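## Task

Take exactly two steel bushings off the turntable and place them in the crate, with every other bushing still on the turntable. The crate must stay level and seated in its corner guides. Nothing may count as done if it only stays in place because the robot holds it. Anything the robot is touching at the end must not drop by more than about a fingernail's width once released.

## Robot and tools

ROBOT. Two six-joint arms with parallel grippers, left_arm and right_arm, mounted at the near edge of the table. The bases sit in the scene frame at left_arm (-0.010, +0.296, +0.404) m and right_arm (-0.010, -0.296, +0.404) m. Each arm has a wrist camera: cam_left_wrist and cam_right_wrist, both 616x616 fisheye.

SCENE FRAME. Shared by both arms. Origin at table-top height (z = 0) above the centre of the robot's foot; +x points forward over the table (the table starts near x = +0.15 m), +y toward the robot's own left (left_arm side), +z up. Camera image sides do not correspond to arm names. Gripper fingers point along the gripper's +z axis and close along its y axis. The reported end_effector_position is the point between the finger pads, roughly 1 cm short of the fingertips; it can be inaccurate, especially at long reach.

TOOL execute_actions. Argument actions is a list with zero or one entry. An empty list just returns the state plus pictures. A move is {"rows": [[...]], "steps": n} with n from 6 to 15 control steps (each 1/30 s; default 15). A wait is {"steps": n} with n up to 300, counted from the previous result, with no new command. Optional pictures: true adds camera images to a move or wait result. A refused call sends nothing.

ROWS. Each row is one flat list of 14 numbers, all within [-1, 1], covering both arms even if only one moves: left_arm waist, shoulder, elbow, wrist pitch, wrist yaw, wrist roll, opening, then right_arm in the same seven-slot order. Row k applies on step k; if there are fewer rows than steps the final row repeats. The six joint numbers are offsets (not poses), in joint space, scaled so 1.0 equals 1.264 rad waist, 1.32 shoulder, 1.276 elbow, 1.83 wrist pitch, 1.686 wrist yaw, 2.022 wrist roll. They are measured from the joint angles printed in the most recent result that lists them, not from the previous row; before any such result in a scene, and for later calls within one reply, they are measured from where the arm stands when the action begins. So a zero offset drives the arm back to those reference angles; it is not a pause. The opening slot is absolute: +1 fully open, -1 closed.

JOINT RANGES (rad, per arm): waist -2.880 to 2.880, shoulder 0.000 to 3.142, elbow 0.000 to 3.019, wrist pitch -1.693 to 1.571, wrist yaw -1.571 to 1.571, wrist roll -2.094 to 2.094. Asking more than 0.019 rad beyond an end gets the call refused; real ends may differ by up to 0.019 rad. Overshooting targets are clipped to the real end and a "joint sent to its limit" line appears (possibly about an earlier action); its absence proves nothing.

MOTION. Each step the target sent to a joint stays within a fixed lead of its measured angle: 0.264 waist, 0.32 shoulder, 0.276 elbow, 0.33 wrist pitch, 0.186 wrist yaw, 0.522 wrist roll (rad). If targets would move the gripper over 70 mm from where it is, all are scaled back. Big moves therefore take several actions. Arms droop under gravity with zero offsets: in a reply's first call send offsets back to the desired angles, zeros afterwards, and increase the aim when a joint keeps falling short. Between calls the arms keep heading for the last row's target until they have nearly stopped or a step is HELD; only a new action pushes further. Each result is sampled 6 steps before the action finishes; those last steps run afterwards.

RESULT LINES. State line: each gripper's end_effector_position (m) and end_effector_quat_wxyz, left | right. Joint positions / Joint velocities: per arm, six joints (rad, rad/s) then finger-pad gap (m, m/s; 0.094 m fully open). grip_measured: measured opening on the command scale; each gripper may be off by about 1 mm, consistently within a scene. "joint command not followed": a clearance check altered or blocked joint targets on some steps; the rest of the row still ran. HELD: marks steps where all or part of your row was not sent. MOTOR HOT appears from 85 °C; at 100 °C an OVER-TEMPERATURE FAULT drops that arm until it cools.

GRIPPING. Between -1 and +1 the fingers go to where grip_measured would read the commanded value. To hold a part keep commanding below grip_measured: about 0.03 below for a firm grip, less for a lighter one. Pad force tops out near 50 to 62 N (lower on some grippers, and less on parts under ~2 mm thick); first contact can spike higher. Something may occasionally tug a held part or nudge loose objects.

OTHER TOOLS. zoom_image {camera, region [x0, y0, x1, y1]} in pixels of that camera's latest full image, (0,0) top-left, at most 504x504, gives a closer view. read_manual {section: "licences"} only returns licence texts. finished_scene {scene: 1 or 2} ends that scene irreversibly, grades it and starts the next; replying without any tool call ends everything.

CAUTIONS. Never let the arms collide or press on each other. Do not drop, slam, or knock items, or push anything off the table. Keep the crate level and in its guides. Release parts so they rest on their own; the robot must not be what holds anything in place at the end. Avoid long holds of loads to limit motor heat, and move smoothly.

Each tool is called after ">>>" as name(argument=value, ...) on one line, values as JSON.

## Session

>>> execute_actions(actions=[])

Scene clock: 0.00 s of 7600.00 s.
left_arm: end_effector_position=(+0.9280, +0.0394, +0.1321) grip_measured=+1.000 end_effector_quat_wxyz=(+0.213, -0.006, +0.927, -0.309) | right_arm: end_effector_position=(+0.3898, -0.1773, +0.2640) grip_measured=+1.000 end_effector_quat_wxyz=(-0.326, +0.708, +0.542, +0.316)
Joint positions: left_arm=[-1.989  2.088  2.539 -0.641  0.259 -0.116  0.094] | right_arm=[ 1.704  0.941  0.524 -0.167 -0.834  1.804  0.094]
Joint velocities: left_arm=[-0.015 -0.024 -0.007 -0.007  0.022 -0.051  0.   ] | right_arm=[-0.024  0.005 -0.007 -0.017 -0.007 -0.007  0.   ]

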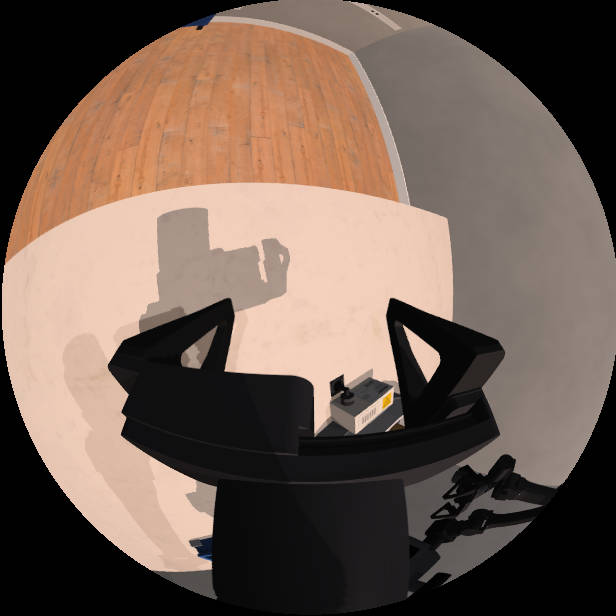

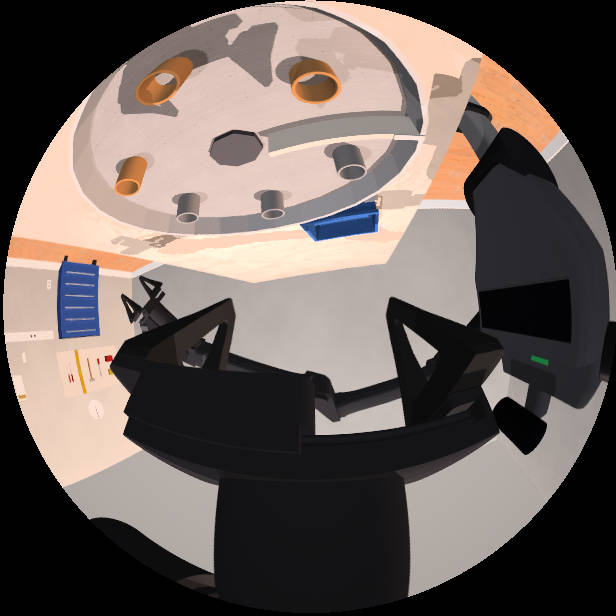

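>>> execute_actions(actions=[{"rows":[[-0.1,-0.7,-1,0.36,-0.15,0.05,1,-0.47,0,0,0,0,0,1]],"steps":15}])

>>> execute_actions(actions=[{"steps":45}])

Scene clock: 4.20 s of 7600.00 s.
left_arm: end_effector_position=(+0.9400, +0.0530, +0.1987) grip_measured=+1.000 end_effector_quat_wxyz=(+0.311, -0.019, +0.921, -0.234) | right_arm: end_effector_position=(+0.3845, -0.3878, +0.2320) grip_measured=+1.000 end_effector_quat_wxyz=(-0.121, +0.852, +0.461, +0.217)
Joint positions: left_arm=[-2.043  1.869  2.211 -0.35   0.047 -0.082  0.094] | right_arm=[ 1.141  0.941  0.524 -0.167 -0.832  1.804  0.094]
Joint velocities: left_arm=[-0.249 -0.952 -1.101  1.023 -0.168  0.11   0.   ] | right_arm=[-1.578 -0.005  0.007 -0.007  0.095 -0.095  0.   ]
Steps of this call (steps 1 to 117: nothing new was sent; steps 118 to 126: the first 9 steps of this action). Readings (joint positions):
118: left_arm=[-1.991 2.078 2.519 -0.618 0.227 -0.112] | right_arm=[1.686 0.941 0.524 -0.167 -0.840 1.804]
119: left_arm=[-1.994 2.057 2.478 -0.583 0.189 -0.108] | right_arm=[1.641 0.941 0.524 -0.167 -0.842 1.804]
121: left_arm=[-2.005 2.012 2.400 -0.519 0.123 -0.099] | right_arm=[1.507 0.941 0.524 -0.167 -0.840 1.804]
125: left_arm=[-2.035 1.901 2.249 -0.385 0.056 -0.085] | right_arm=[1.202 0.941 0.524 -0.167 -0.835 1.804]
126: the state above

Scene clock: 5.70 s of 7600.00 s.
left_arm: end_effector_position=(+0.7649, +0.1147, +0.3655) grip_measured=+1.000 end_effector_quat_wxyz=(+0.366, -0.001, +0.899, -0.239) | right_arm: end_effector_position=(+0.3814, -0.4025, +0.2333) grip_measured=+1.000 end_effector_quat_wxyz=(-0.106, +0.860, +0.453, +0.209)
Joint positions: left_arm=[-2.107  1.164  1.264 -0.001  0.009 -0.026  0.094] | right_arm=[ 1.101  0.941  0.524 -0.167 -0.832  1.804  0.094]
Joint velocities: left_arm=[-0.005 -0.015 -0.022 -0.017  0.037 -0.022  0.   ] | right_arm=[-0.005  0.005 -0.002  0.007  0.037 -0.037  0.   ]
Kept back: nothing.
Steps of this call (steps 1 to 6: the last 6 steps of your previous action; steps 7 to 45: the robot went on to your last target). Readings (joint positions):
1: left_arm=[-2.051 1.836 2.173 -0.315 0.040 -0.079] | right_arm=[1.099 0.941 0.524 -0.167 -0.830 1.804]
2: left_arm=[-2.059 1.801 2.135 -0.279 0.034 -0.076] | right_arm=[1.078 0.941 0.524 -0.167 -0.829 1.804]
4: left_arm=[-2.075 1.726 2.058 -0.213 0.026 -0.071] | right_arm=[1.078 0.941 0.524 -0.167 -0.830 1.804]
8: left_arm=[-2.099 1.550 1.891 -0.120 0.018 -0.061] | right_arm=[1.100 0.941 0.524 -0.167 -0.831 1.804]
45: the state above

>>> execute_actions(actions=[{"rows":[[-0.153,-0.367,-0.6,0.01,0,0.013,1,0,0,0,0,0,0,1]],"steps":15}])

>>> execute_actions(actions=[{"steps":35}], pictures=true)

Scene clock: 7.73 s of 7600.00 s.
left_arm: end_effector_position=(+0.6001, +0.1004, +0.4389) grip_measured=+1.000 end_effector_quat_wxyz=(+0.345, +0.032, +0.883, -0.317) | right_arm: end_effector_position=(+0.3814, -0.4025, +0.2333) grip_measured=+1.000 end_effector_quat_wxyz=(-0.106, +0.860, +0.453, +0.209)
Joint positions: left_arm=[-2.281  0.774  0.831  0.005  0.01  -0.02   0.094] | right_arm=[ 1.101  0.941  0.524 -0.167 -0.832  1.804  0.094]
Joint velocities: left_arm=[-0.396 -1.646 -1.575 -0.017 -0.051  0.051  0.   ] | right_arm=[-0.005  0.005 -0.017 -0.007  0.037 -0.051  0.   ]
Steps of this call (steps 1 to 15: the robot went on to your last target; steps 16 to 52: nothing new was sent; steps 53 to 61: the first 9 steps of this action). Readings (joint positions):
53: left_arm=[-2.113 1.153 1.249 0.003 0.007 -0.026] | right_arm=[1.101 0.941 0.524 -0.167 -0.832 1.804]
54: left_arm=[-2.125 1.128 1.213 0.004 0.007 -0.026] | right_arm=[1.101 0.941 0.524 -0.167 -0.832 1.804]
56: left_arm=[-2.168 1.050 1.114 0.004 0.007 -0.025] | right_arm=[1.101 0.941 0.524 -0.167 -0.832 1.804]
60: left_arm=[-2.265 0.832 0.889 0.005 0.009 -0.021] | right_arm=[1.101 0.941 0.524 -0.167 -0.832 1.804]
61: the state above

Scene clock: 8.90 s of 7600.00 s.
left_arm: end_effector_position=(+0.4355, +0.0977, +0.3571) grip_measured=+1.000 end_effector_quat_wxyz=(+0.232, +0.078, +0.917, -0.315) | right_arm: end_effector_position=(+0.3814, -0.4025, +0.2333) grip_measured=+1.000 end_effector_quat_wxyz=(-0.106, +0.860, +0.453, +0.209)
Joint positions: left_arm=[-2.298  0.682  0.486  0.005  0.01  -0.01   0.094] | right_arm=[ 1.101  0.941  0.524 -0.167 -0.832  1.804  0.094]
Joint velocities: left_arm=[-0.005  0.005  0.017  0.002 -0.051 -0.11   0.   ] | right_arm=[ 0.005  0.005 -0.022  0.007  0.037  0.022  0.   ]
Kept back: nothing.
Steps of this call (steps 1 to 6: the last 6 steps of your previous action; steps 7 to 30: the robot went on to your last target; steps 31 to 35: nothing new was sent). Readings (joint positions):
1: left_arm=[-2.291 0.723 0.776 0.005 0.010 -0.020] | right_arm=[1.101 0.941 0.524 -0.167 -0.832 1.804]
2: left_arm=[-2.296 0.683 0.728 0.005 0.010 -0.020] | right_arm=[1.101 0.941 0.524 -0.167 -0.832 1.804]
4: left_arm=[-2.298 0.636 0.644 0.005 0.010 -0.019] | right_arm=[1.101 0.941 0.524 -0.167 -0.832 1.804]
8: left_arm=[-2.298 0.646 0.516 0.005 0.010 -0.014] | right_arm=[1.101 0.941 0.524 -0.167 -0.832 1.804]
35: the state above
All arms were judged still, so your last target was given up. Only a new action makes them travel on or press farther. Fingers that are still opening or closing keep moving.
camera_calibration (this result's frames):
cam_left_wrist: T_world_to_cam=[[-0.278603, -0.78945, 0.546945, 0.000749289], [-0.937517, 0.347144, 0.0235078, 0.372669], [-0.208427, -0.506221, -0.836839, 0.564415], [0, 0, 0, 1]] pos_world=[0.467232, 0.15694, 0.463154]
cam_right_wrist: T_world_to_cam=[[-0.837297, 0.546595, -0.0129321, 0.537866], [0.2395, 0.387933, 0.890027, -0.13577], [0.491501, 0.74212, -0.455725, 0.341873], [0, 0, 0, 1]] pos_world=[0.31484, -0.495036, 0.283595]

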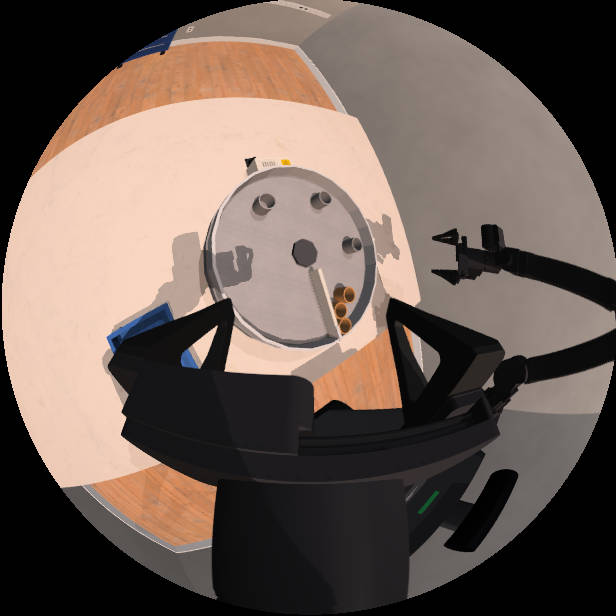

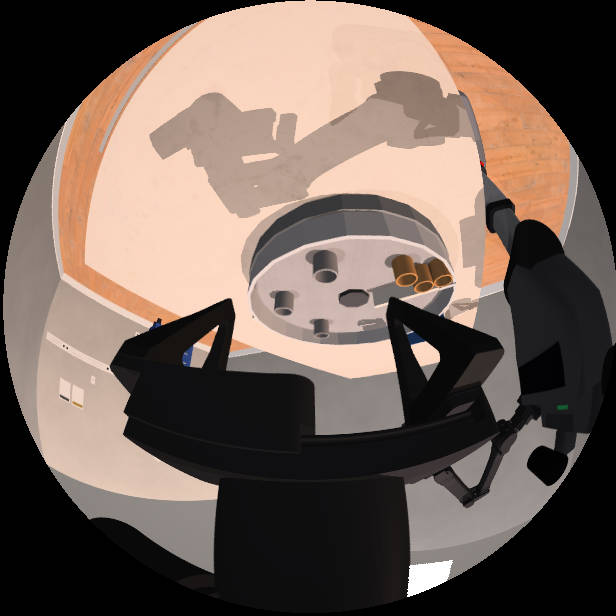

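>>> zoom_image(camera="cam_left_wrist", region=[190,140,400,360])

>>> execute_actions(actions=[{"steps":60}], pictures=true)

Region (190, 140, 400, 360) of cam_left_wrist's 616x616 image, scaled by 2.291, with more detail than that image has; it fills the left 481 columns of this view, and the rest is white.

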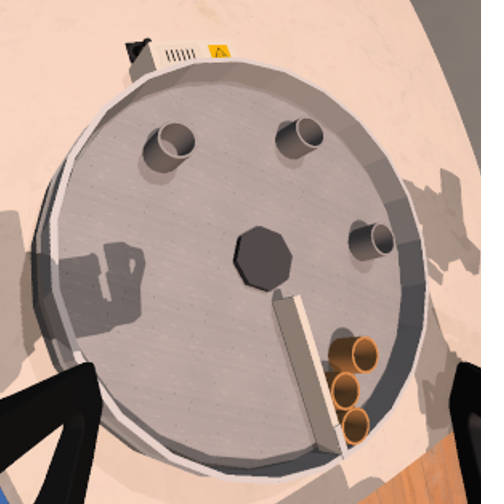

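Scene clock: 10.90 s of 7600.00 s.
left_arm: end_effector_position=(+0.4355, +0.0977, +0.3571) grip_measured=+1.000 end_effector_quat_wxyz=(+0.232, +0.078, +0.917, -0.315) | right_arm: end_effector_position=(+0.3814, -0.4025, +0.2333) grip_measured=+1.000 end_effector_quat_wxyz=(-0.106, +0.860, +0.453, +0.209)
Joint positions: left_arm=[-2.298  0.682  0.486  0.005  0.01  -0.01   0.094] | right_arm=[ 1.101  0.941  0.524 -0.167 -0.832  1.804  0.094]
Joint velocities: left_arm=[-0.005 -0.015 -0.002 -0.017 -0.037  0.022  0.   ] | right_arm=[-0.015  0.005  0.007  0.002  0.081 -0.007  0.   ]
Kept back: nothing.
Steps of this call (steps 1 to 60: nothing new was sent). Readings (joint positions):
1: left_arm=[-2.298 0.682 0.486 0.005 0.010 -0.010] | right_arm=[1.101 0.941 0.524 -0.167 -0.832 1.804]
2: left_arm=[-2.298 0.682 0.486 0.005 0.010 -0.010] | right_arm=[1.101 0.941 0.524 -0.167 -0.832 1.804]
4: left_arm=[-2.298 0.682 0.486 0.005 0.010 -0.010] | right_arm=[1.101 0.941 0.524 -0.167 -0.832 1.804]
8: left_arm=[-2.298 0.682 0.486 0.005 0.010 -0.010] | right_arm=[1.101 0.941 0.524 -0.167 -0.832 1.804]
60: the state above
camera_calibration (this result's frames):
cam_left_wrist: T_world_to_cam=[[-0.278603, -0.78945, 0.546945, 0.000749289], [-0.937517, 0.347144, 0.0235078, 0.372669], [-0.208427, -0.506221, -0.836839, 0.564415], [0, 0, 0, 1]] pos_world=[0.467232, 0.15694, 0.463154]
cam_right_wrist: T_world_to_cam=[[-0.837297, 0.546595, -0.0129321, 0.537866], [0.2395, 0.387933, 0.890027, -0.13577], [0.491501, 0.74212, -0.455725, 0.341873], [0, 0, 0, 1]] pos_world=[0.31484, -0.495036, 0.283595]

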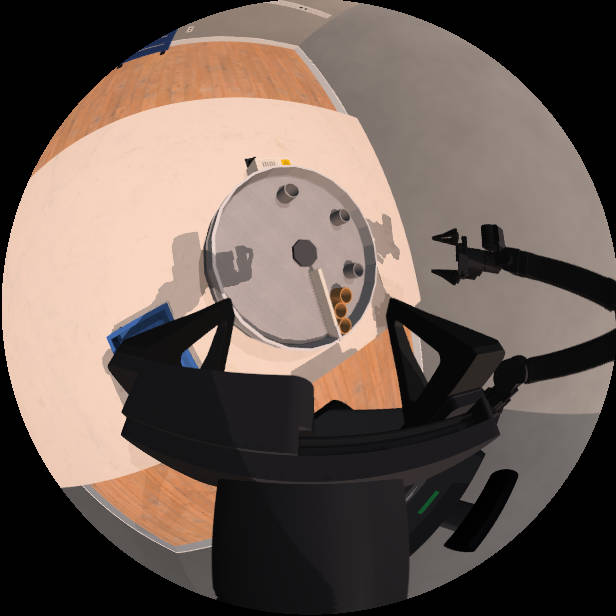

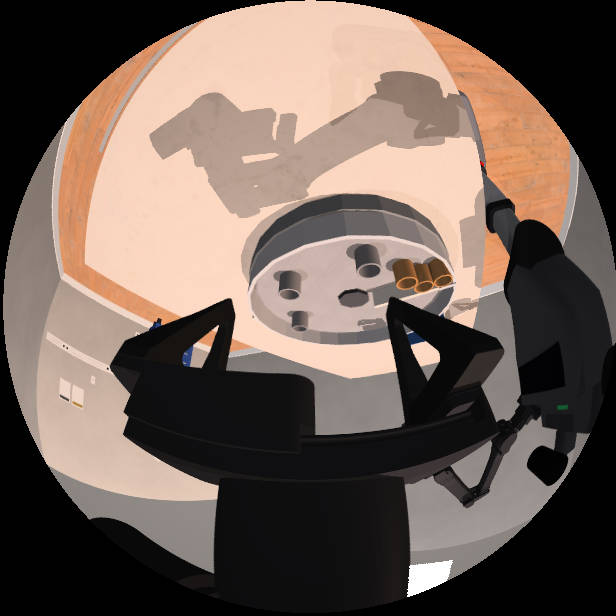

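>>> execute_actions(actions=[{"steps":300}], pictures=true)

>>> zoom_image(camera="cam_left_wrist", region=[260,200,400,350])

>>> zoom_image(camera="cam_right_wrist", region=[300,200,480,350])

>>> zoom_image(camera="cam_left_wrist", region=[90,280,240,390])

Scene clock: 20.90 s of 7600.00 s.
left_arm: end_effector_position=(+0.4355, +0.0977, +0.3571) grip_measured=+1.000 end_effector_quat_wxyz=(+0.232, +0.078, +0.917, -0.315) | right_arm: end_effector_position=(+0.3814, -0.4025, +0.2333) grip_measured=+1.000 end_effector_quat_wxyz=(-0.106, +0.860, +0.453, +0.209)
Joint positions: left_arm=[-2.298  0.682  0.486  0.005  0.01  -0.01   0.094] | right_arm=[ 1.101  0.941  0.524 -0.167 -0.832  1.804  0.094]
Joint velocities: left_arm=[-0.015 -0.034 -0.007  0.017 -0.007  0.051  0.   ] | right_arm=[-0.005 -0.005 -0.007  0.012 -0.051  0.066  0.   ]
Kept back: nothing.
Steps of this call (steps 1 to 300: nothing new was sent). Readings (joint positions):
1: left_arm=[-2.298 0.682 0.486 0.005 0.010 -0.010] | right_arm=[1.101 0.941 0.524 -0.167 -0.832 1.804]
2: left_arm=[-2.298 0.682 0.486 0.005 0.010 -0.010] | right_arm=[1.101 0.941 0.524 -0.167 -0.832 1.804]
4: left_arm=[-2.298 0.682 0.486 0.005 0.010 -0.010] | right_arm=[1.101 0.941 0.524 -0.167 -0.832 1.804]
8: left_arm=[-2.298 0.682 0.486 0.005 0.010 -0.010] | right_arm=[1.101 0.941 0.524 -0.167 -0.832 1.804]
300: the state above
camera_calibration (this result's frames):
cam_left_wrist: T_world_to_cam=[[-0.278603, -0.78945, 0.546945, 0.000749289], [-0.937517, 0.347144, 0.0235078, 0.372669], [-0.208427, -0.506221, -0.836839, 0.564415], [0, 0, 0, 1]] pos_world=[0.467232, 0.15694, 0.463154]
cam_right_wrist: T_world_to_cam=[[-0.837297, 0.546595, -0.0129321, 0.537866], [0.2395, 0.387933, 0.890027, -0.13577], [0.491501, 0.74212, -0.455725, 0.341873], [0, 0, 0, 1]] pos_world=[0.31484, -0.495036, 0.283595]

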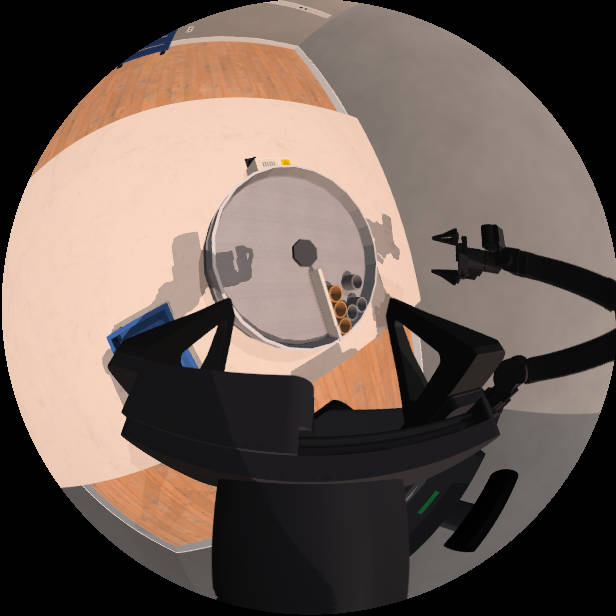

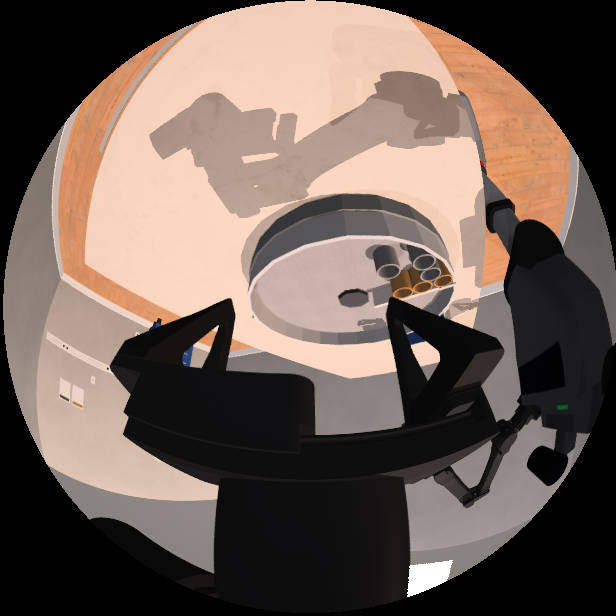

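Region (260, 200, 400, 350) of cam_left_wrist's 616x616 image, scaled by 3.360, with more detail than that image has; it fills the left 470 columns of this view, and the rest is white.

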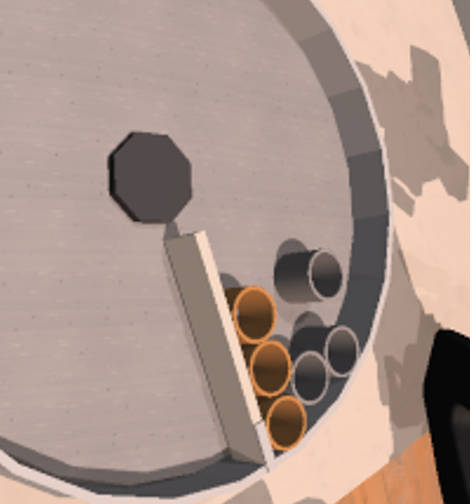

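Region (300, 200, 480, 350) of cam_right_wrist's 616x616 image, scaled by 2.800, with more detail than that image has.

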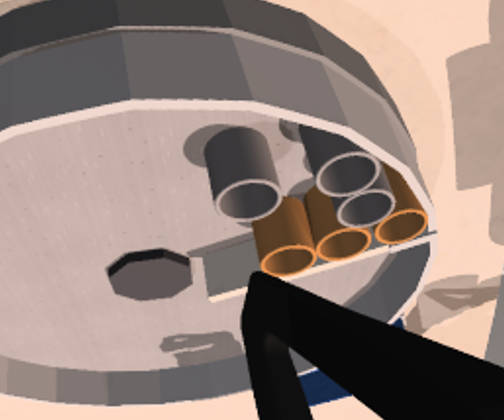

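Region (90, 280, 240, 390) of cam_left_wrist's 616x616 image, scaled by 3.360, with more detail than that image has; it fills the top 370 rows of this view, and the rest is white.

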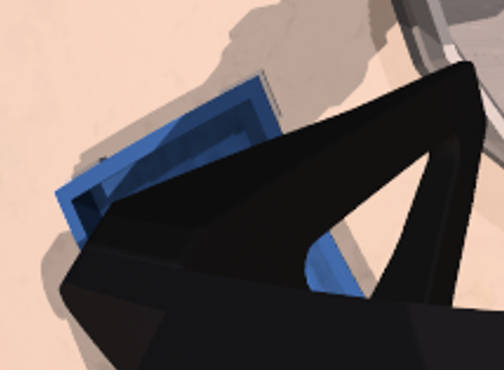

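>>> execute_actions(actions=[{"rows":[[-0.335,0.9,0.817,-0.337,-0.49,0.005,0.4,-0.25,0,0,0,0,0,1]],"steps":15}])

>>> execute_actions(actions=[{"steps":40}], pictures=true)

Scene clock: 23.50 s of 7600.00 s.
left_arm: end_effector_position=(+0.4377, -0.0301, +0.3317) grip_measured=+0.403 end_effector_quat_wxyz=(+0.071, +0.266, +0.953, -0.127) | right_arm: end_effector_position=(+0.3397, -0.5245, +0.2650) grip_measured=+1.000 end_effector_quat_wxyz=(+0.027, +0.913, +0.383, +0.137)
Joint positions: left_arm=[-2.686  1.202  0.966 -0.511 -0.611 -0.01   0.066] | right_arm=[ 0.754  0.941  0.524 -0.167 -0.828  1.804  0.094]
Joint velocities: left_arm=[-0.777  2.203  1.956 -0.784 -1.692 -0.022 -0.002] | right_arm=[ 0.093 -0.005 -0.017  0.007 -0.022 -0.022  0.   ]
Steps of this call (steps 1 to 69: nothing new was sent; steps 70 to 78: the first 9 steps of this action). Readings (joint positions):
70: left_arm=[-2.315 0.695 0.504 -0.038 -0.055 -0.010] | right_arm=[1.084 0.941 0.524 -0.167 -0.838 1.804]
71: left_arm=[-2.352 0.732 0.544 -0.113 -0.128 -0.010] | right_arm=[1.040 0.941 0.524 -0.167 -0.839 1.804]
73: left_arm=[-2.457 0.849 0.651 -0.252 -0.264 -0.010] | right_arm=[0.909 0.941 0.524 -0.167 -0.837 1.804]
77: left_arm=[-2.655 1.126 0.899 -0.480 -0.540 -0.010] | right_arm=[0.754 0.941 0.524 -0.167 -0.828 1.804]
78: the state above

Scene clock: 24.83 s of 7600.00 s.
left_arm: end_effector_position=(+0.4418, -0.2072, +0.2139) grip_measured=+0.403 end_effector_quat_wxyz=(+0.041, +0.343, +0.938, -0.020) | right_arm: end_effector_position=(+0.3432, -0.5172, +0.2619) grip_measured=+1.000 end_effector_quat_wxyz=(+0.018, +0.910, +0.388, +0.142)
Joint positions: left_arm=[-2.732  1.865  1.514 -0.603 -0.814 -0.009  0.066] | right_arm=[ 0.776  0.941  0.524 -0.167 -0.829  1.804  0.094]
Joint velocities: left_arm=[-0.005  0.005 -0.007  0.007  0.051 -0.051 -0.002] | right_arm=[-0.005 -0.005 -0.012  0.002 -0.066 -0.007  0.   ]
Kept back: nothing.
Steps of this call (steps 1 to 6: the last 6 steps of your previous action; steps 7 to 40: the robot went on to your last target). Readings (joint positions):
1: left_arm=[-2.707 1.277 1.034 -0.533 -0.682 -0.010] | right_arm=[0.759 0.941 0.524 -0.167 -0.828 1.804]
2: left_arm=[-2.720 1.351 1.102 -0.547 -0.732 -0.010] | right_arm=[0.764 0.941 0.524 -0.167 -0.828 1.804]
4: left_arm=[-2.731 1.490 1.233 -0.562 -0.780 -0.010] | right_arm=[0.773 0.941 0.524 -0.167 -0.829 1.804]
8: left_arm=[-2.732 1.733 1.452 -0.574 -0.809 -0.010] | right_arm=[0.776 0.941 0.524 -0.167 -0.829 1.804]
40: the state above
camera_calibration (this result's frames):
cam_left_wrist: T_world_to_cam=[[-0.636855, -0.770894, 0.0117129, 0.116786], [-0.660691, 0.553518, 0.507056, 0.304781], [-0.39737, 0.315182, -0.861834, 0.550526], [0, 0, 0, 1]] pos_world=[0.494504, -0.252188, 0.318553]
cam_right_wrist: T_world_to_cam=[[-0.718362, 0.680619, -0.143926, 0.631724], [0.362901, 0.543139, 0.757168, -0.0348289], [0.593515, 0.49169, -0.637167, 0.341873], [0, 0, 0, 1]] pos_world=[0.26354, -0.579142, 0.335123]

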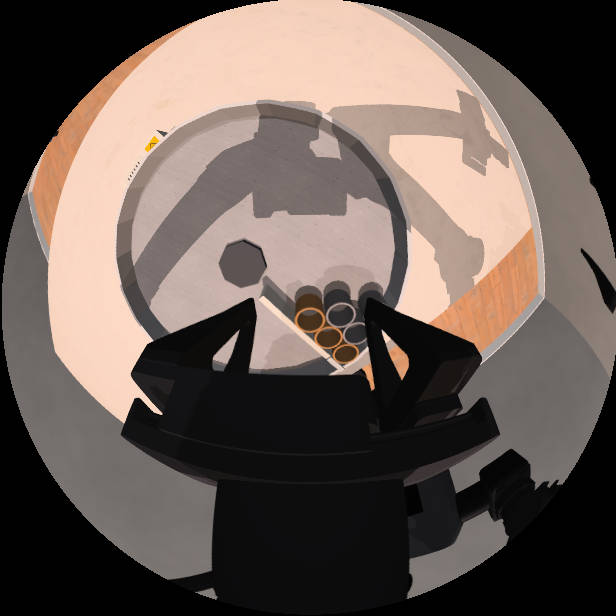

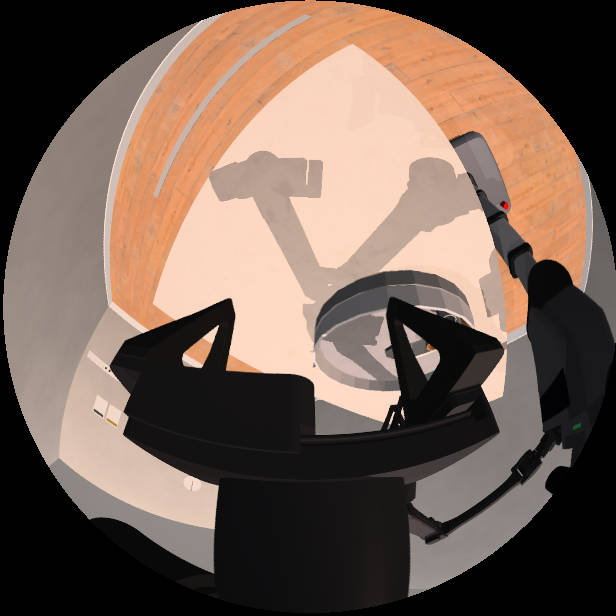

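>>> zoom_image(camera="cam_left_wrist", region=[240,250,420,390])

Region (240, 250, 420, 390) of cam_left_wrist's 616x616 image, scaled by 2.800, with more detail than that image has.

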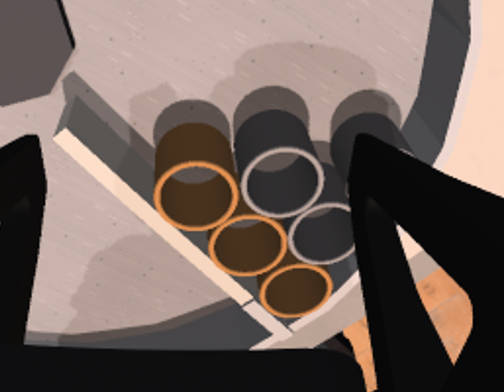

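>>> execute_actions(actions=[{"rows":[[0.03,0.03,-0.03,0.04,0.01,-0.4,-0.36,0,0,0,0,0,0,1],[0.03,0.03,-0.03,0.04,0.01,-0.772,-0.36,0,0,0,0,0,0,1],[0.04,0.05,-0.04,0.06,0.017,-0.772,-0.36,0,0,0,0,0,0,1],[0.04,0.05,-0.04,0.06,0.017,-0.772,-0.36,0,0,0,0,0,0,1],[0.05,0.07,-0.05,0.07,0.017,-0.772,-0.36,0,0,0,0,0,0,1],[0.05,0.07,-0.05,0.07,0.017,-0.772,-0.36,0,0,0,0,0,0,1],[0.056,0.09,-0.062,0.08,0.017,-0.772,-0.36,0,0,0,0,0,0,1],[0.056,0.1,-0.062,0.09,0.017,-0.772,-0.36,0,0,0,0,0,0,1],[0.056,0.11,-0.062,0.095,0.017,-0.772,-0.36,0,0,0,0,0,0,1],[0.056,0.12,-0.062,0.099,0.017,-0.772,-0.36,0,0,0,0,0,0,1]],"steps":15}])

>>> execute_actions(actions=[{"steps":20}], pictures=true)

>>> zoom_image(camera="cam_left_wrist", region=[200,200,420,380])

Scene clock: 28.40 s of 7600.00 s.
left_arm: end_effector_position=(+0.4133, -0.2103, +0.1722) grip_measured=-0.357 end_effector_quat_wxyz=(+0.026, -0.075, +0.996, -0.039) | right_arm: end_effector_position=(+0.3432, -0.5172, +0.2619) grip_measured=+1.000 end_effector_quat_wxyz=(+0.018, +0.910, +0.388, +0.142)
Joint positions: left_arm=[-2.705  1.922  1.465 -0.472 -0.789 -0.828  0.03 ] | right_arm=[ 0.776  0.941  0.524 -0.167 -0.829  1.804  0.094]
Joint velocities: left_arm=[ 0.161  0.454 -0.12   0.335  0.007 -2.44   0.001] | right_arm=[ 0.005 -0.015 -0.002  0.017  0.037  0.022  0.   ]
Steps of this call (steps 1 to 15: the robot went on to your last target; steps 16 to 98: nothing new was sent; steps 99 to 107: the first 9 steps of this action). Readings (joint positions):
99: left_arm=[-2.731 1.865 1.510 -0.592 -0.807 -0.089] | right_arm=[0.776 0.941 0.524 -0.167 -0.829 1.804]
100: left_arm=[-2.731 1.865 1.504 -0.572 -0.803 -0.189] | right_arm=[0.776 0.941 0.524 -0.167 -0.829 1.804]
102: left_arm=[-2.728 1.871 1.491 -0.533 -0.791 -0.386] | right_arm=[0.776 0.941 0.524 -0.167 -0.829 1.804]
106: left_arm=[-2.710 1.908 1.470 -0.484 -0.789 -0.742] | right_arm=[0.776 0.941 0.524 -0.167 -0.829 1.804]
107: the state above

Scene clock: 29.07 s of 7600.00 s.
left_arm: end_effector_position=(+0.3530, -0.2013, +0.1180) grip_measured=-0.357 end_effector_quat_wxyz=(-0.003, -0.394, +0.919, -0.005) | right_arm: end_effector_position=(+0.3432, -0.5172, +0.2619) grip_measured=+1.000 end_effector_quat_wxyz=(+0.018, +0.910, +0.388, +0.142)
Joint positions: left_arm=[-2.683  2.027  1.431 -0.436 -0.787 -1.549  0.03 ] | right_arm=[ 0.776  0.941  0.524 -0.167 -0.829  1.804  0.094]
Joint velocities: left_arm=[ 0.005  0.005  0.007 -0.012 -0.051 -0.037 -0.002] | right_arm=[ 0.005 -0.015 -0.012 -0.007  0.007 -0.037  0.   ]
Kept back: nothing.
Steps of this call (steps 1 to 6: the last 6 steps of your previous action; steps 7 to 20: the robot went on to your last target). Readings (joint positions):
1: left_arm=[-2.700 1.938 1.460 -0.460 -0.789 -0.918] | right_arm=[0.776 0.941 0.524 -0.167 -0.829 1.804]
2: left_arm=[-2.695 1.956 1.457 -0.451 -0.788 -1.015] | right_arm=[0.776 0.941 0.524 -0.167 -0.829 1.804]
4: left_arm=[-2.688 1.989 1.450 -0.441 -0.788 -1.202] | right_arm=[0.776 0.941 0.524 -0.167 -0.829 1.804]
8: left_arm=[-2.683 2.028 1.433 -0.440 -0.787 -1.415] | right_arm=[0.776 0.941 0.524 -0.167 -0.829 1.804]
20: the state above
camera_calibration (this result's frames):
cam_left_wrist: T_world_to_cam=[[0.732383, -0.680853, 0.0073668, -0.398805], [-0.552795, -0.588247, 0.59024, 0.0137841], [-0.397533, -0.436354, -0.807194, 0.273052], [0, 0, 0, 1]] pos_world=[0.408245, -0.144272, 0.215208]
cam_right_wrist: T_world_to_cam=[[-0.718362, 0.680619, -0.143926, 0.631724], [0.362901, 0.543139, 0.757168, -0.0348289], [0.593515, 0.49169, -0.637167, 0.341873], [0, 0, 0, 1]] pos_world=[0.26354, -0.579142, 0.335123]

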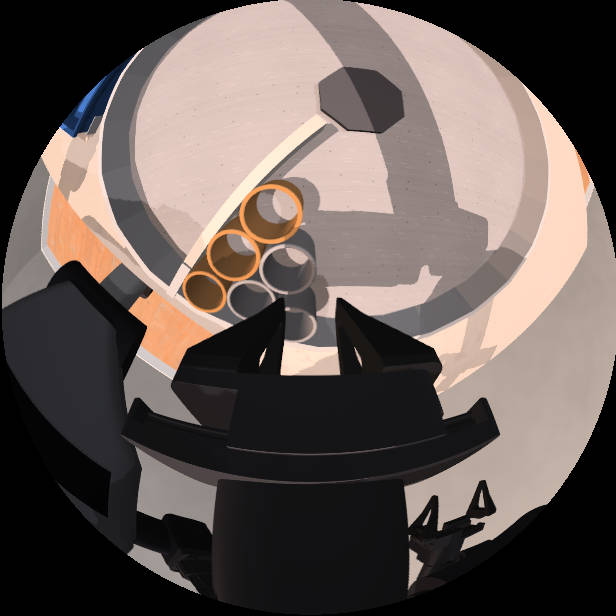

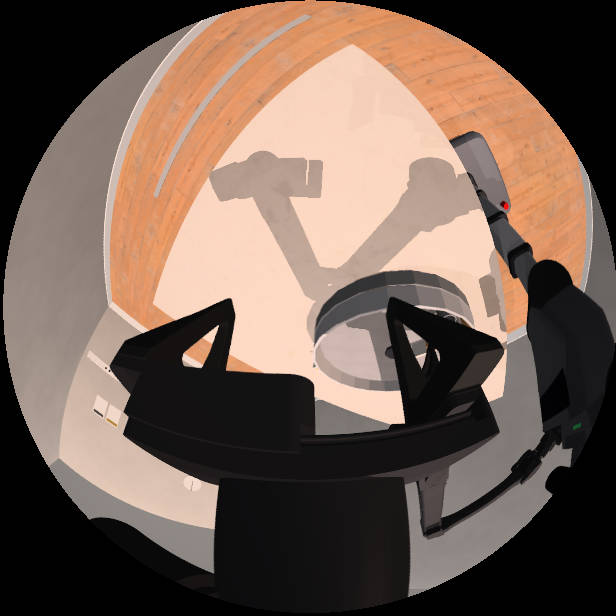

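Region (200, 200, 420, 380) of cam_left_wrist's 616x616 image, scaled by 2.291, with more detail than that image has; it fills the top 412 rows of this view, and the rest is white.

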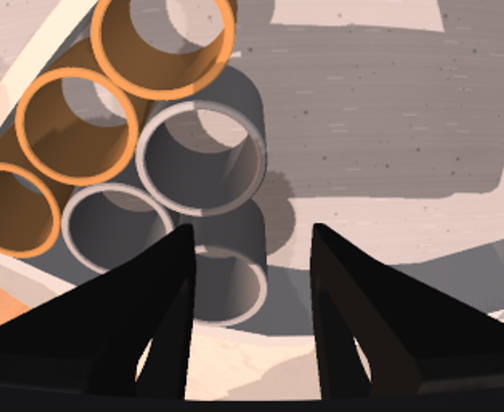

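>>> execute_actions(actions=[{"rows":[[0.04,0.0125,0.013,0.015,0.003,-0.02,-0.36,0,0,0,0,0,0,1]],"steps":15}])

>>> execute_actions(actions=[{"steps":12}], pictures=true)

>>> zoom_image(camera="cam_left_wrist", region=[200,200,420,380])

Scene clock: 30.40 s of 7600.00 s.
left_arm: end_effector_position=(+0.3607, -0.1930, +0.1081) grip_measured=-0.357 end_effector_quat_wxyz=(+0.000, -0.417, +0.909, -0.001) | right_arm: end_effector_position=(+0.3432, -0.5172, +0.2619) grip_measured=+1.000 end_effector_quat_wxyz=(+0.018, +0.910, +0.388, +0.142)
Joint positions: left_arm=[-2.66   2.027  1.431 -0.423 -0.783 -1.576  0.03 ] | right_arm=[ 0.776  0.941  0.524 -0.167 -0.829  1.804  0.094]
Joint velocities: left_arm=[ 0.044 -0.005  0.007 -0.002 -0.007  0.007  0.001] | right_arm=[-0.005 -0.015 -0.002 -0.012  0.051  0.022  0.   ]
Steps of this call (steps 1 to 30: the robot went on to your last target; step 31: nothing new was sent; steps 32 to 40: the first 9 steps of this action). Readings (joint positions):
32: left_arm=[-2.682 2.027 1.431 -0.434 -0.785 -1.562] | right_arm=[0.776 0.941 0.524 -0.167 -0.829 1.804]
33: left_arm=[-2.680 2.027 1.431 -0.430 -0.784 -1.566] | right_arm=[0.776 0.941 0.524 -0.167 -0.829 1.804]
35: left_arm=[-2.675 2.027 1.431 -0.425 -0.783 -1.570] | right_arm=[0.776 0.941 0.524 -0.167 -0.829 1.804]
39: left_arm=[-2.662 2.027 1.431 -0.423 -0.783 -1.576] | right_arm=[0.776 0.941 0.524 -0.167 -0.829 1.804]
40: the state above

Scene clock: 30.80 s of 7600.00 s.
left_arm: end_effector_position=(+0.3614, -0.1918, +0.1070) grip_measured=-0.357 end_effector_quat_wxyz=(+0.001, -0.419, +0.908, -0.000) | right_arm: end_effector_position=(+0.3432, -0.5172, +0.2619) grip_measured=+1.000 end_effector_quat_wxyz=(+0.018, +0.910, +0.388, +0.142)
Joint positions: left_arm=[-2.657  2.027  1.431 -0.423 -0.783 -1.579  0.03 ] | right_arm=[ 0.776  0.941  0.524 -0.167 -0.829  1.804  0.094]
Joint velocities: left_arm=[-0.005 -0.015  0.002  0.007 -0.066 -0.037  0.001] | right_arm=[-0.005 -0.005 -0.002 -0.032 -0.007  0.022  0.   ]
Kept back: nothing.
Steps of this call (steps 1 to 6: the last 6 steps of your previous action; steps 7 to 12: the robot went on to your last target). Readings (joint positions):
1: left_arm=[-2.658 2.027 1.431 -0.423 -0.783 -1.577] | right_arm=[0.776 0.941 0.524 -0.167 -0.829 1.804]
2: left_arm=[-2.657 2.027 1.431 -0.423 -0.783 -1.577] | right_arm=[0.776 0.941 0.524 -0.167 -0.829 1.804]
4: left_arm=[-2.657 2.027 1.431 -0.423 -0.783 -1.578] | right_arm=[0.776 0.941 0.524 -0.167 -0.829 1.804]
8: left_arm=[-2.657 2.027 1.431 -0.423 -0.783 -1.579] | right_arm=[0.776 0.941 0.524 -0.167 -0.829 1.804]
12: the state above
camera_calibration (this result's frames):
cam_left_wrist: T_world_to_cam=[[0.768068, -0.640368, 0.000925074, -0.402815], [-0.52109, -0.624163, 0.582139, 0.0129644], [-0.372206, -0.447604, -0.813089, 0.260969], [0, 0, 0, 1]] pos_world=[0.413279, -0.133047, 0.205017]
cam_right_wrist: T_world_to_cam=[[-0.718362, 0.680619, -0.143926, 0.631724], [0.362901, 0.543139, 0.757168, -0.0348289], [0.593515, 0.49169, -0.637167, 0.341873], [0, 0, 0, 1]] pos_world=[0.26354, -0.579142, 0.335123]

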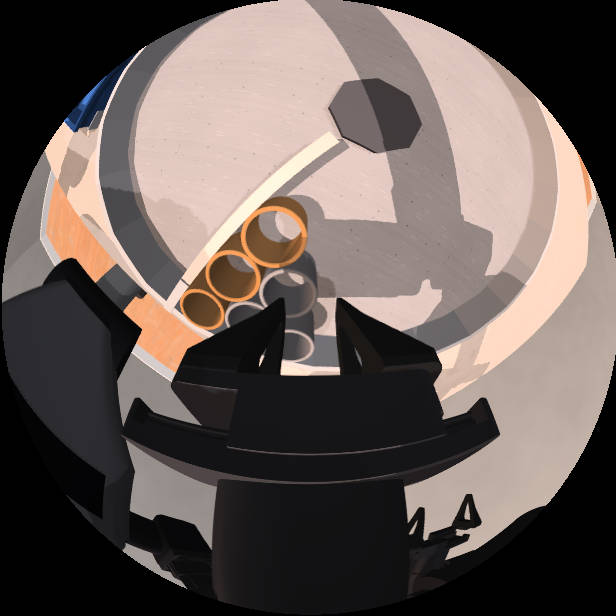

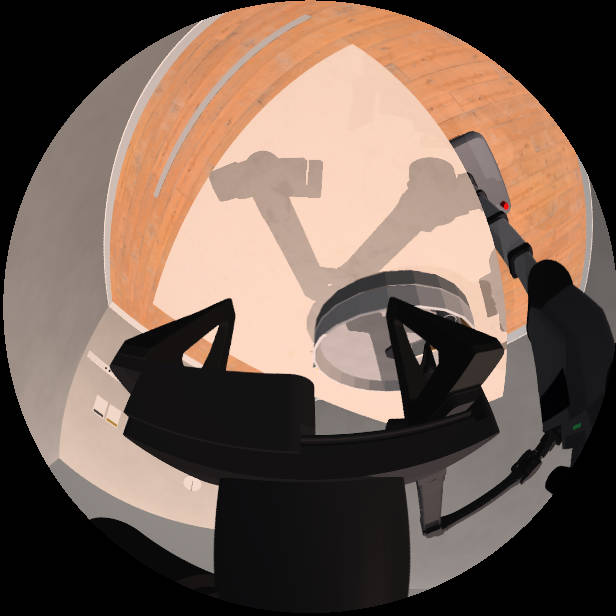

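Region (200, 200, 420, 380) of cam_left_wrist's 616x616 image, scaled by 2.291, with more detail than that image has; it fills the top 412 rows of this view, and the rest is white.

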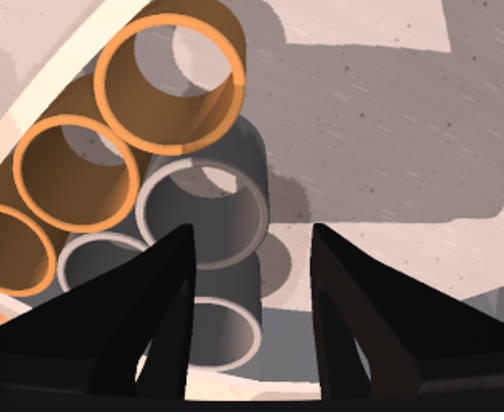

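>>> execute_actions(actions=[{"rows":[[0.03,0.026,0.026,0.02,0.011,0,-0.36,0,0,0,0,0,0,1]],"steps":15}])

>>> execute_actions(actions=[{"steps":10}], pictures=true)

>>> zoom_image(camera="cam_left_wrist", region=[200,200,420,380])

Scene clock: 31.87 s of 7600.00 s.
left_arm: end_effector_position=(+0.3676, -0.1970, +0.1034) grip_measured=-0.357 end_effector_quat_wxyz=(-0.002, -0.430, +0.903, -0.010) | right_arm: end_effector_position=(+0.3432, -0.5172, +0.2619) grip_measured=+1.000 end_effector_quat_wxyz=(+0.018, +0.910, +0.388, +0.142)
Joint positions: left_arm=[-2.65   2.033  1.443 -0.4   -0.767 -1.579  0.03 ] | right_arm=[ 0.776  0.941  0.524 -0.167 -0.829  1.804  0.094]
Joint velocities: left_arm=[-0.005 -0.015  0.007 -0.007  0.051  0.022 -0.001] | right_arm=[-0.005 -0.005  0.007 -0.017  0.007  0.051  0.   ]
Steps of this call (steps 1 to 15: the robot went on to your last target; steps 16 to 23: nothing new was sent; steps 24 to 32: the first 9 steps of this action). Readings (joint positions):
24: left_arm=[-2.656 2.028 1.431 -0.419 -0.776 -1.579] | right_arm=[0.776 0.941 0.524 -0.167 -0.829 1.804]
25: left_arm=[-2.656 2.029 1.433 -0.413 -0.771 -1.579] | right_arm=[0.776 0.941 0.524 -0.167 -0.829 1.804]
27: left_arm=[-2.654 2.032 1.438 -0.405 -0.768 -1.579] | right_arm=[0.776 0.941 0.524 -0.167 -0.829 1.804]
31: left_arm=[-2.651 2.033 1.442 -0.400 -0.767 -1.579] | right_arm=[0.776 0.941 0.524 -0.167 -0.829 1.804]
32: the state above

Scene clock: 32.20 s of 7600.00 s.
left_arm: end_effector_position=(+0.3678, -0.1966, +0.1030) grip_measured=-0.357 end_effector_quat_wxyz=(-0.001, -0.430, +0.903, -0.010) | right_arm: end_effector_position=(+0.3432, -0.5172, +0.2619) grip_measured=+1.000 end_effector_quat_wxyz=(+0.018, +0.910, +0.388, +0.142)
Joint positions: left_arm=[-2.65   2.033  1.443 -0.4   -0.767 -1.579  0.03 ] | right_arm=[ 0.776  0.941  0.524 -0.167 -0.829  1.804  0.094]
Joint velocities: left_arm=[-0.015 -0.015 -0.017  0.017  0.007 -0.037 -0.   ] | right_arm=[ 0.015 -0.015 -0.017  0.007  0.022  0.051  0.   ]
Kept back: nothing.
Steps of this call (steps 1 to 6: the last 6 steps of your previous action; steps 7 to 10: the robot went on to your last target). Readings (joint positions):
1: left_arm=[-2.650 2.033 1.443 -0.400 -0.767 -1.579] | right_arm=[0.776 0.941 0.524 -0.167 -0.829 1.804]
2: left_arm=[-2.650 2.033 1.443 -0.400 -0.767 -1.579] | right_arm=[0.776 0.941 0.524 -0.167 -0.829 1.804]
4: left_arm=[-2.650 2.033 1.443 -0.400 -0.767 -1.579] | right_arm=[0.776 0.941 0.524 -0.167 -0.829 1.804]
8: left_arm=[-2.650 2.033 1.443 -0.400 -0.767 -1.579] | right_arm=[0.776 0.941 0.524 -0.167 -0.829 1.804]
10: the state above
camera_calibration (this result's frames):
cam_left_wrist: T_world_to_cam=[[0.78395, -0.620598, 0.0167544, -0.414429], [-0.50791, -0.625615, 0.592143, 0.00944953], [-0.357, -0.47272, -0.805659, 0.246716], [0, 0, 0, 1]] pos_world=[0.417768, -0.134654, 0.200117]
cam_right_wrist: T_world_to_cam=[[-0.718362, 0.680619, -0.143926, 0.631724], [0.362901, 0.543139, 0.757168, -0.0348289], [0.593515, 0.49169, -0.637167, 0.341873], [0, 0, 0, 1]] pos_world=[0.26354, -0.579142, 0.335123]

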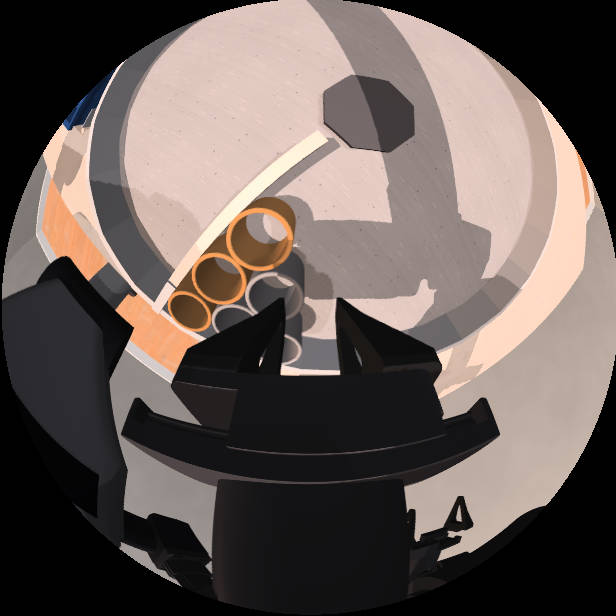

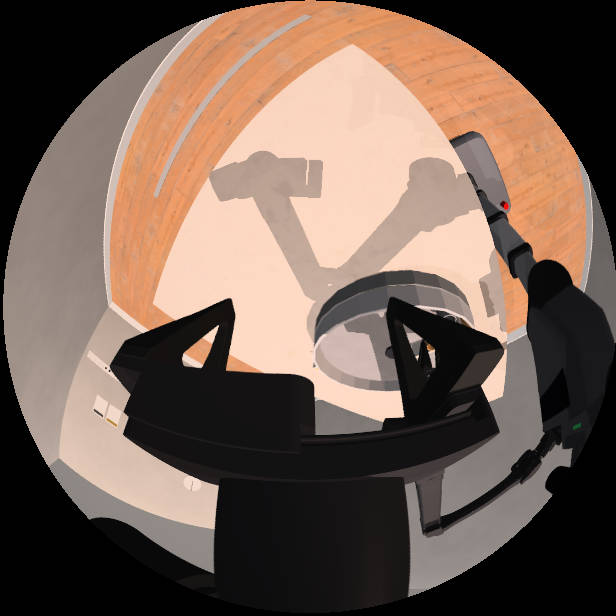

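Region (200, 200, 420, 380) of cam_left_wrist's 616x616 image, scaled by 2.291, with more detail than that image has; it fills the top 412 rows of this view, and the rest is white.

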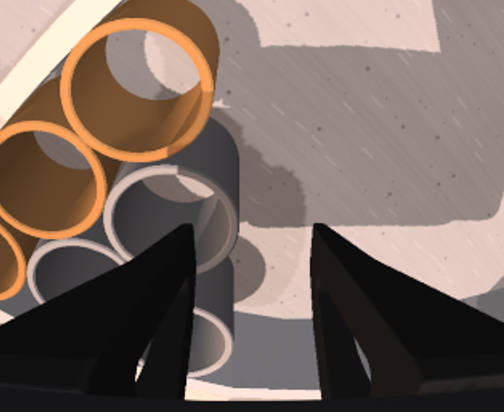

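>>> execute_actions(actions=[{"rows":[[0,0.028,0.016,-0.017,-0.011,0,-0.36,0,0,0,0,0,0,1]],"steps":15}])

>>> execute_actions(actions=[{"steps":10}])

Scene clock: 34.90 s of 7600.00 s.
left_arm: end_effector_position=(+0.3630, -0.1926, +0.1002) grip_measured=-0.357 end_effector_quat_wxyz=(+0.002, -0.423, +0.906, +0.001) | right_arm: end_effector_position=(+0.3432, -0.5172, +0.2619) grip_measured=+1.000 end_effector_quat_wxyz=(+0.018, +0.910, +0.388, +0.142)
Joint positions: left_arm=[-2.65   2.041  1.444 -0.418 -0.784 -1.579  0.03 ] | right_arm=[ 0.776  0.941  0.524 -0.167 -0.829  1.804  0.094]
Joint velocities: left_arm=[-0.005  0.024  0.012  0.002 -0.051  0.007 -0.   ] | right_arm=[-0.015  0.005  0.002  0.012  0.007  0.066  0.   ]
Steps of this call (steps 1 to 15: the robot went on to your last target; steps 16 to 72: nothing new was sent; steps 73 to 81: the first 9 steps of this action). Readings (joint positions):
73: left_arm=[-2.650 2.034 1.443 -0.403 -0.775 -1.579] | right_arm=[0.776 0.941 0.524 -0.167 -0.829 1.804]
74: left_arm=[-2.650 2.034 1.444 -0.408 -0.781 -1.579] | right_arm=[0.776 0.941 0.524 -0.167 -0.829 1.804]
76: left_arm=[-2.650 2.036 1.444 -0.414 -0.783 -1.579] | right_arm=[0.776 0.941 0.524 -0.167 -0.829 1.804]
80: left_arm=[-2.650 2.040 1.444 -0.418 -0.784 -1.579] | right_arm=[0.776 0.941 0.524 -0.167 -0.829 1.804]
81: the state above

Scene clock: 35.23 s of 7600.00 s.
left_arm: end_effector_position=(+0.3622, -0.1925, +0.0996) grip_measured=-0.357 end_effector_quat_wxyz=(+0.002, -0.422, +0.907, +0.002) | right_arm: end_effector_position=(+0.3432, -0.5172, +0.2619) grip_measured=+1.000 end_effector_quat_wxyz=(+0.018, +0.910, +0.388, +0.142)
Joint positions: left_arm=[-2.65   2.042  1.444 -0.418 -0.784 -1.579  0.03 ] | right_arm=[ 0.776  0.941  0.524 -0.167 -0.829  1.804  0.094]
Joint velocities: left_arm=[-0.005 -0.015 -0.002 -0.002  0.037  0.022 -0.001] | right_arm=[-0.005 -0.005  0.007 -0.002  0.022  0.007  0.   ]
Kept back: nothing.
Steps of this call (steps 1 to 6: the last 6 steps of your previous action; steps 7 to 10: the robot went on to your last target). Readings (joint positions):
1: left_arm=[-2.650 2.042 1.444 -0.418 -0.784 -1.579] | right_arm=[0.776 0.941 0.524 -0.167 -0.829 1.804]
2: left_arm=[-2.650 2.042 1.444 -0.418 -0.784 -1.579] | right_arm=[0.776 0.941 0.524 -0.167 -0.829 1.804]
4: left_arm=[-2.650 2.042 1.444 -0.418 -0.784 -1.579] | right_arm=[0.776 0.941 0.524 -0.167 -0.829 1.804]
8: left_arm=[-2.650 2.042 1.444 -0.418 -0.784 -1.579] | right_arm=[0.776 0.941 0.524 -0.167 -0.829 1.804]
10: the state above


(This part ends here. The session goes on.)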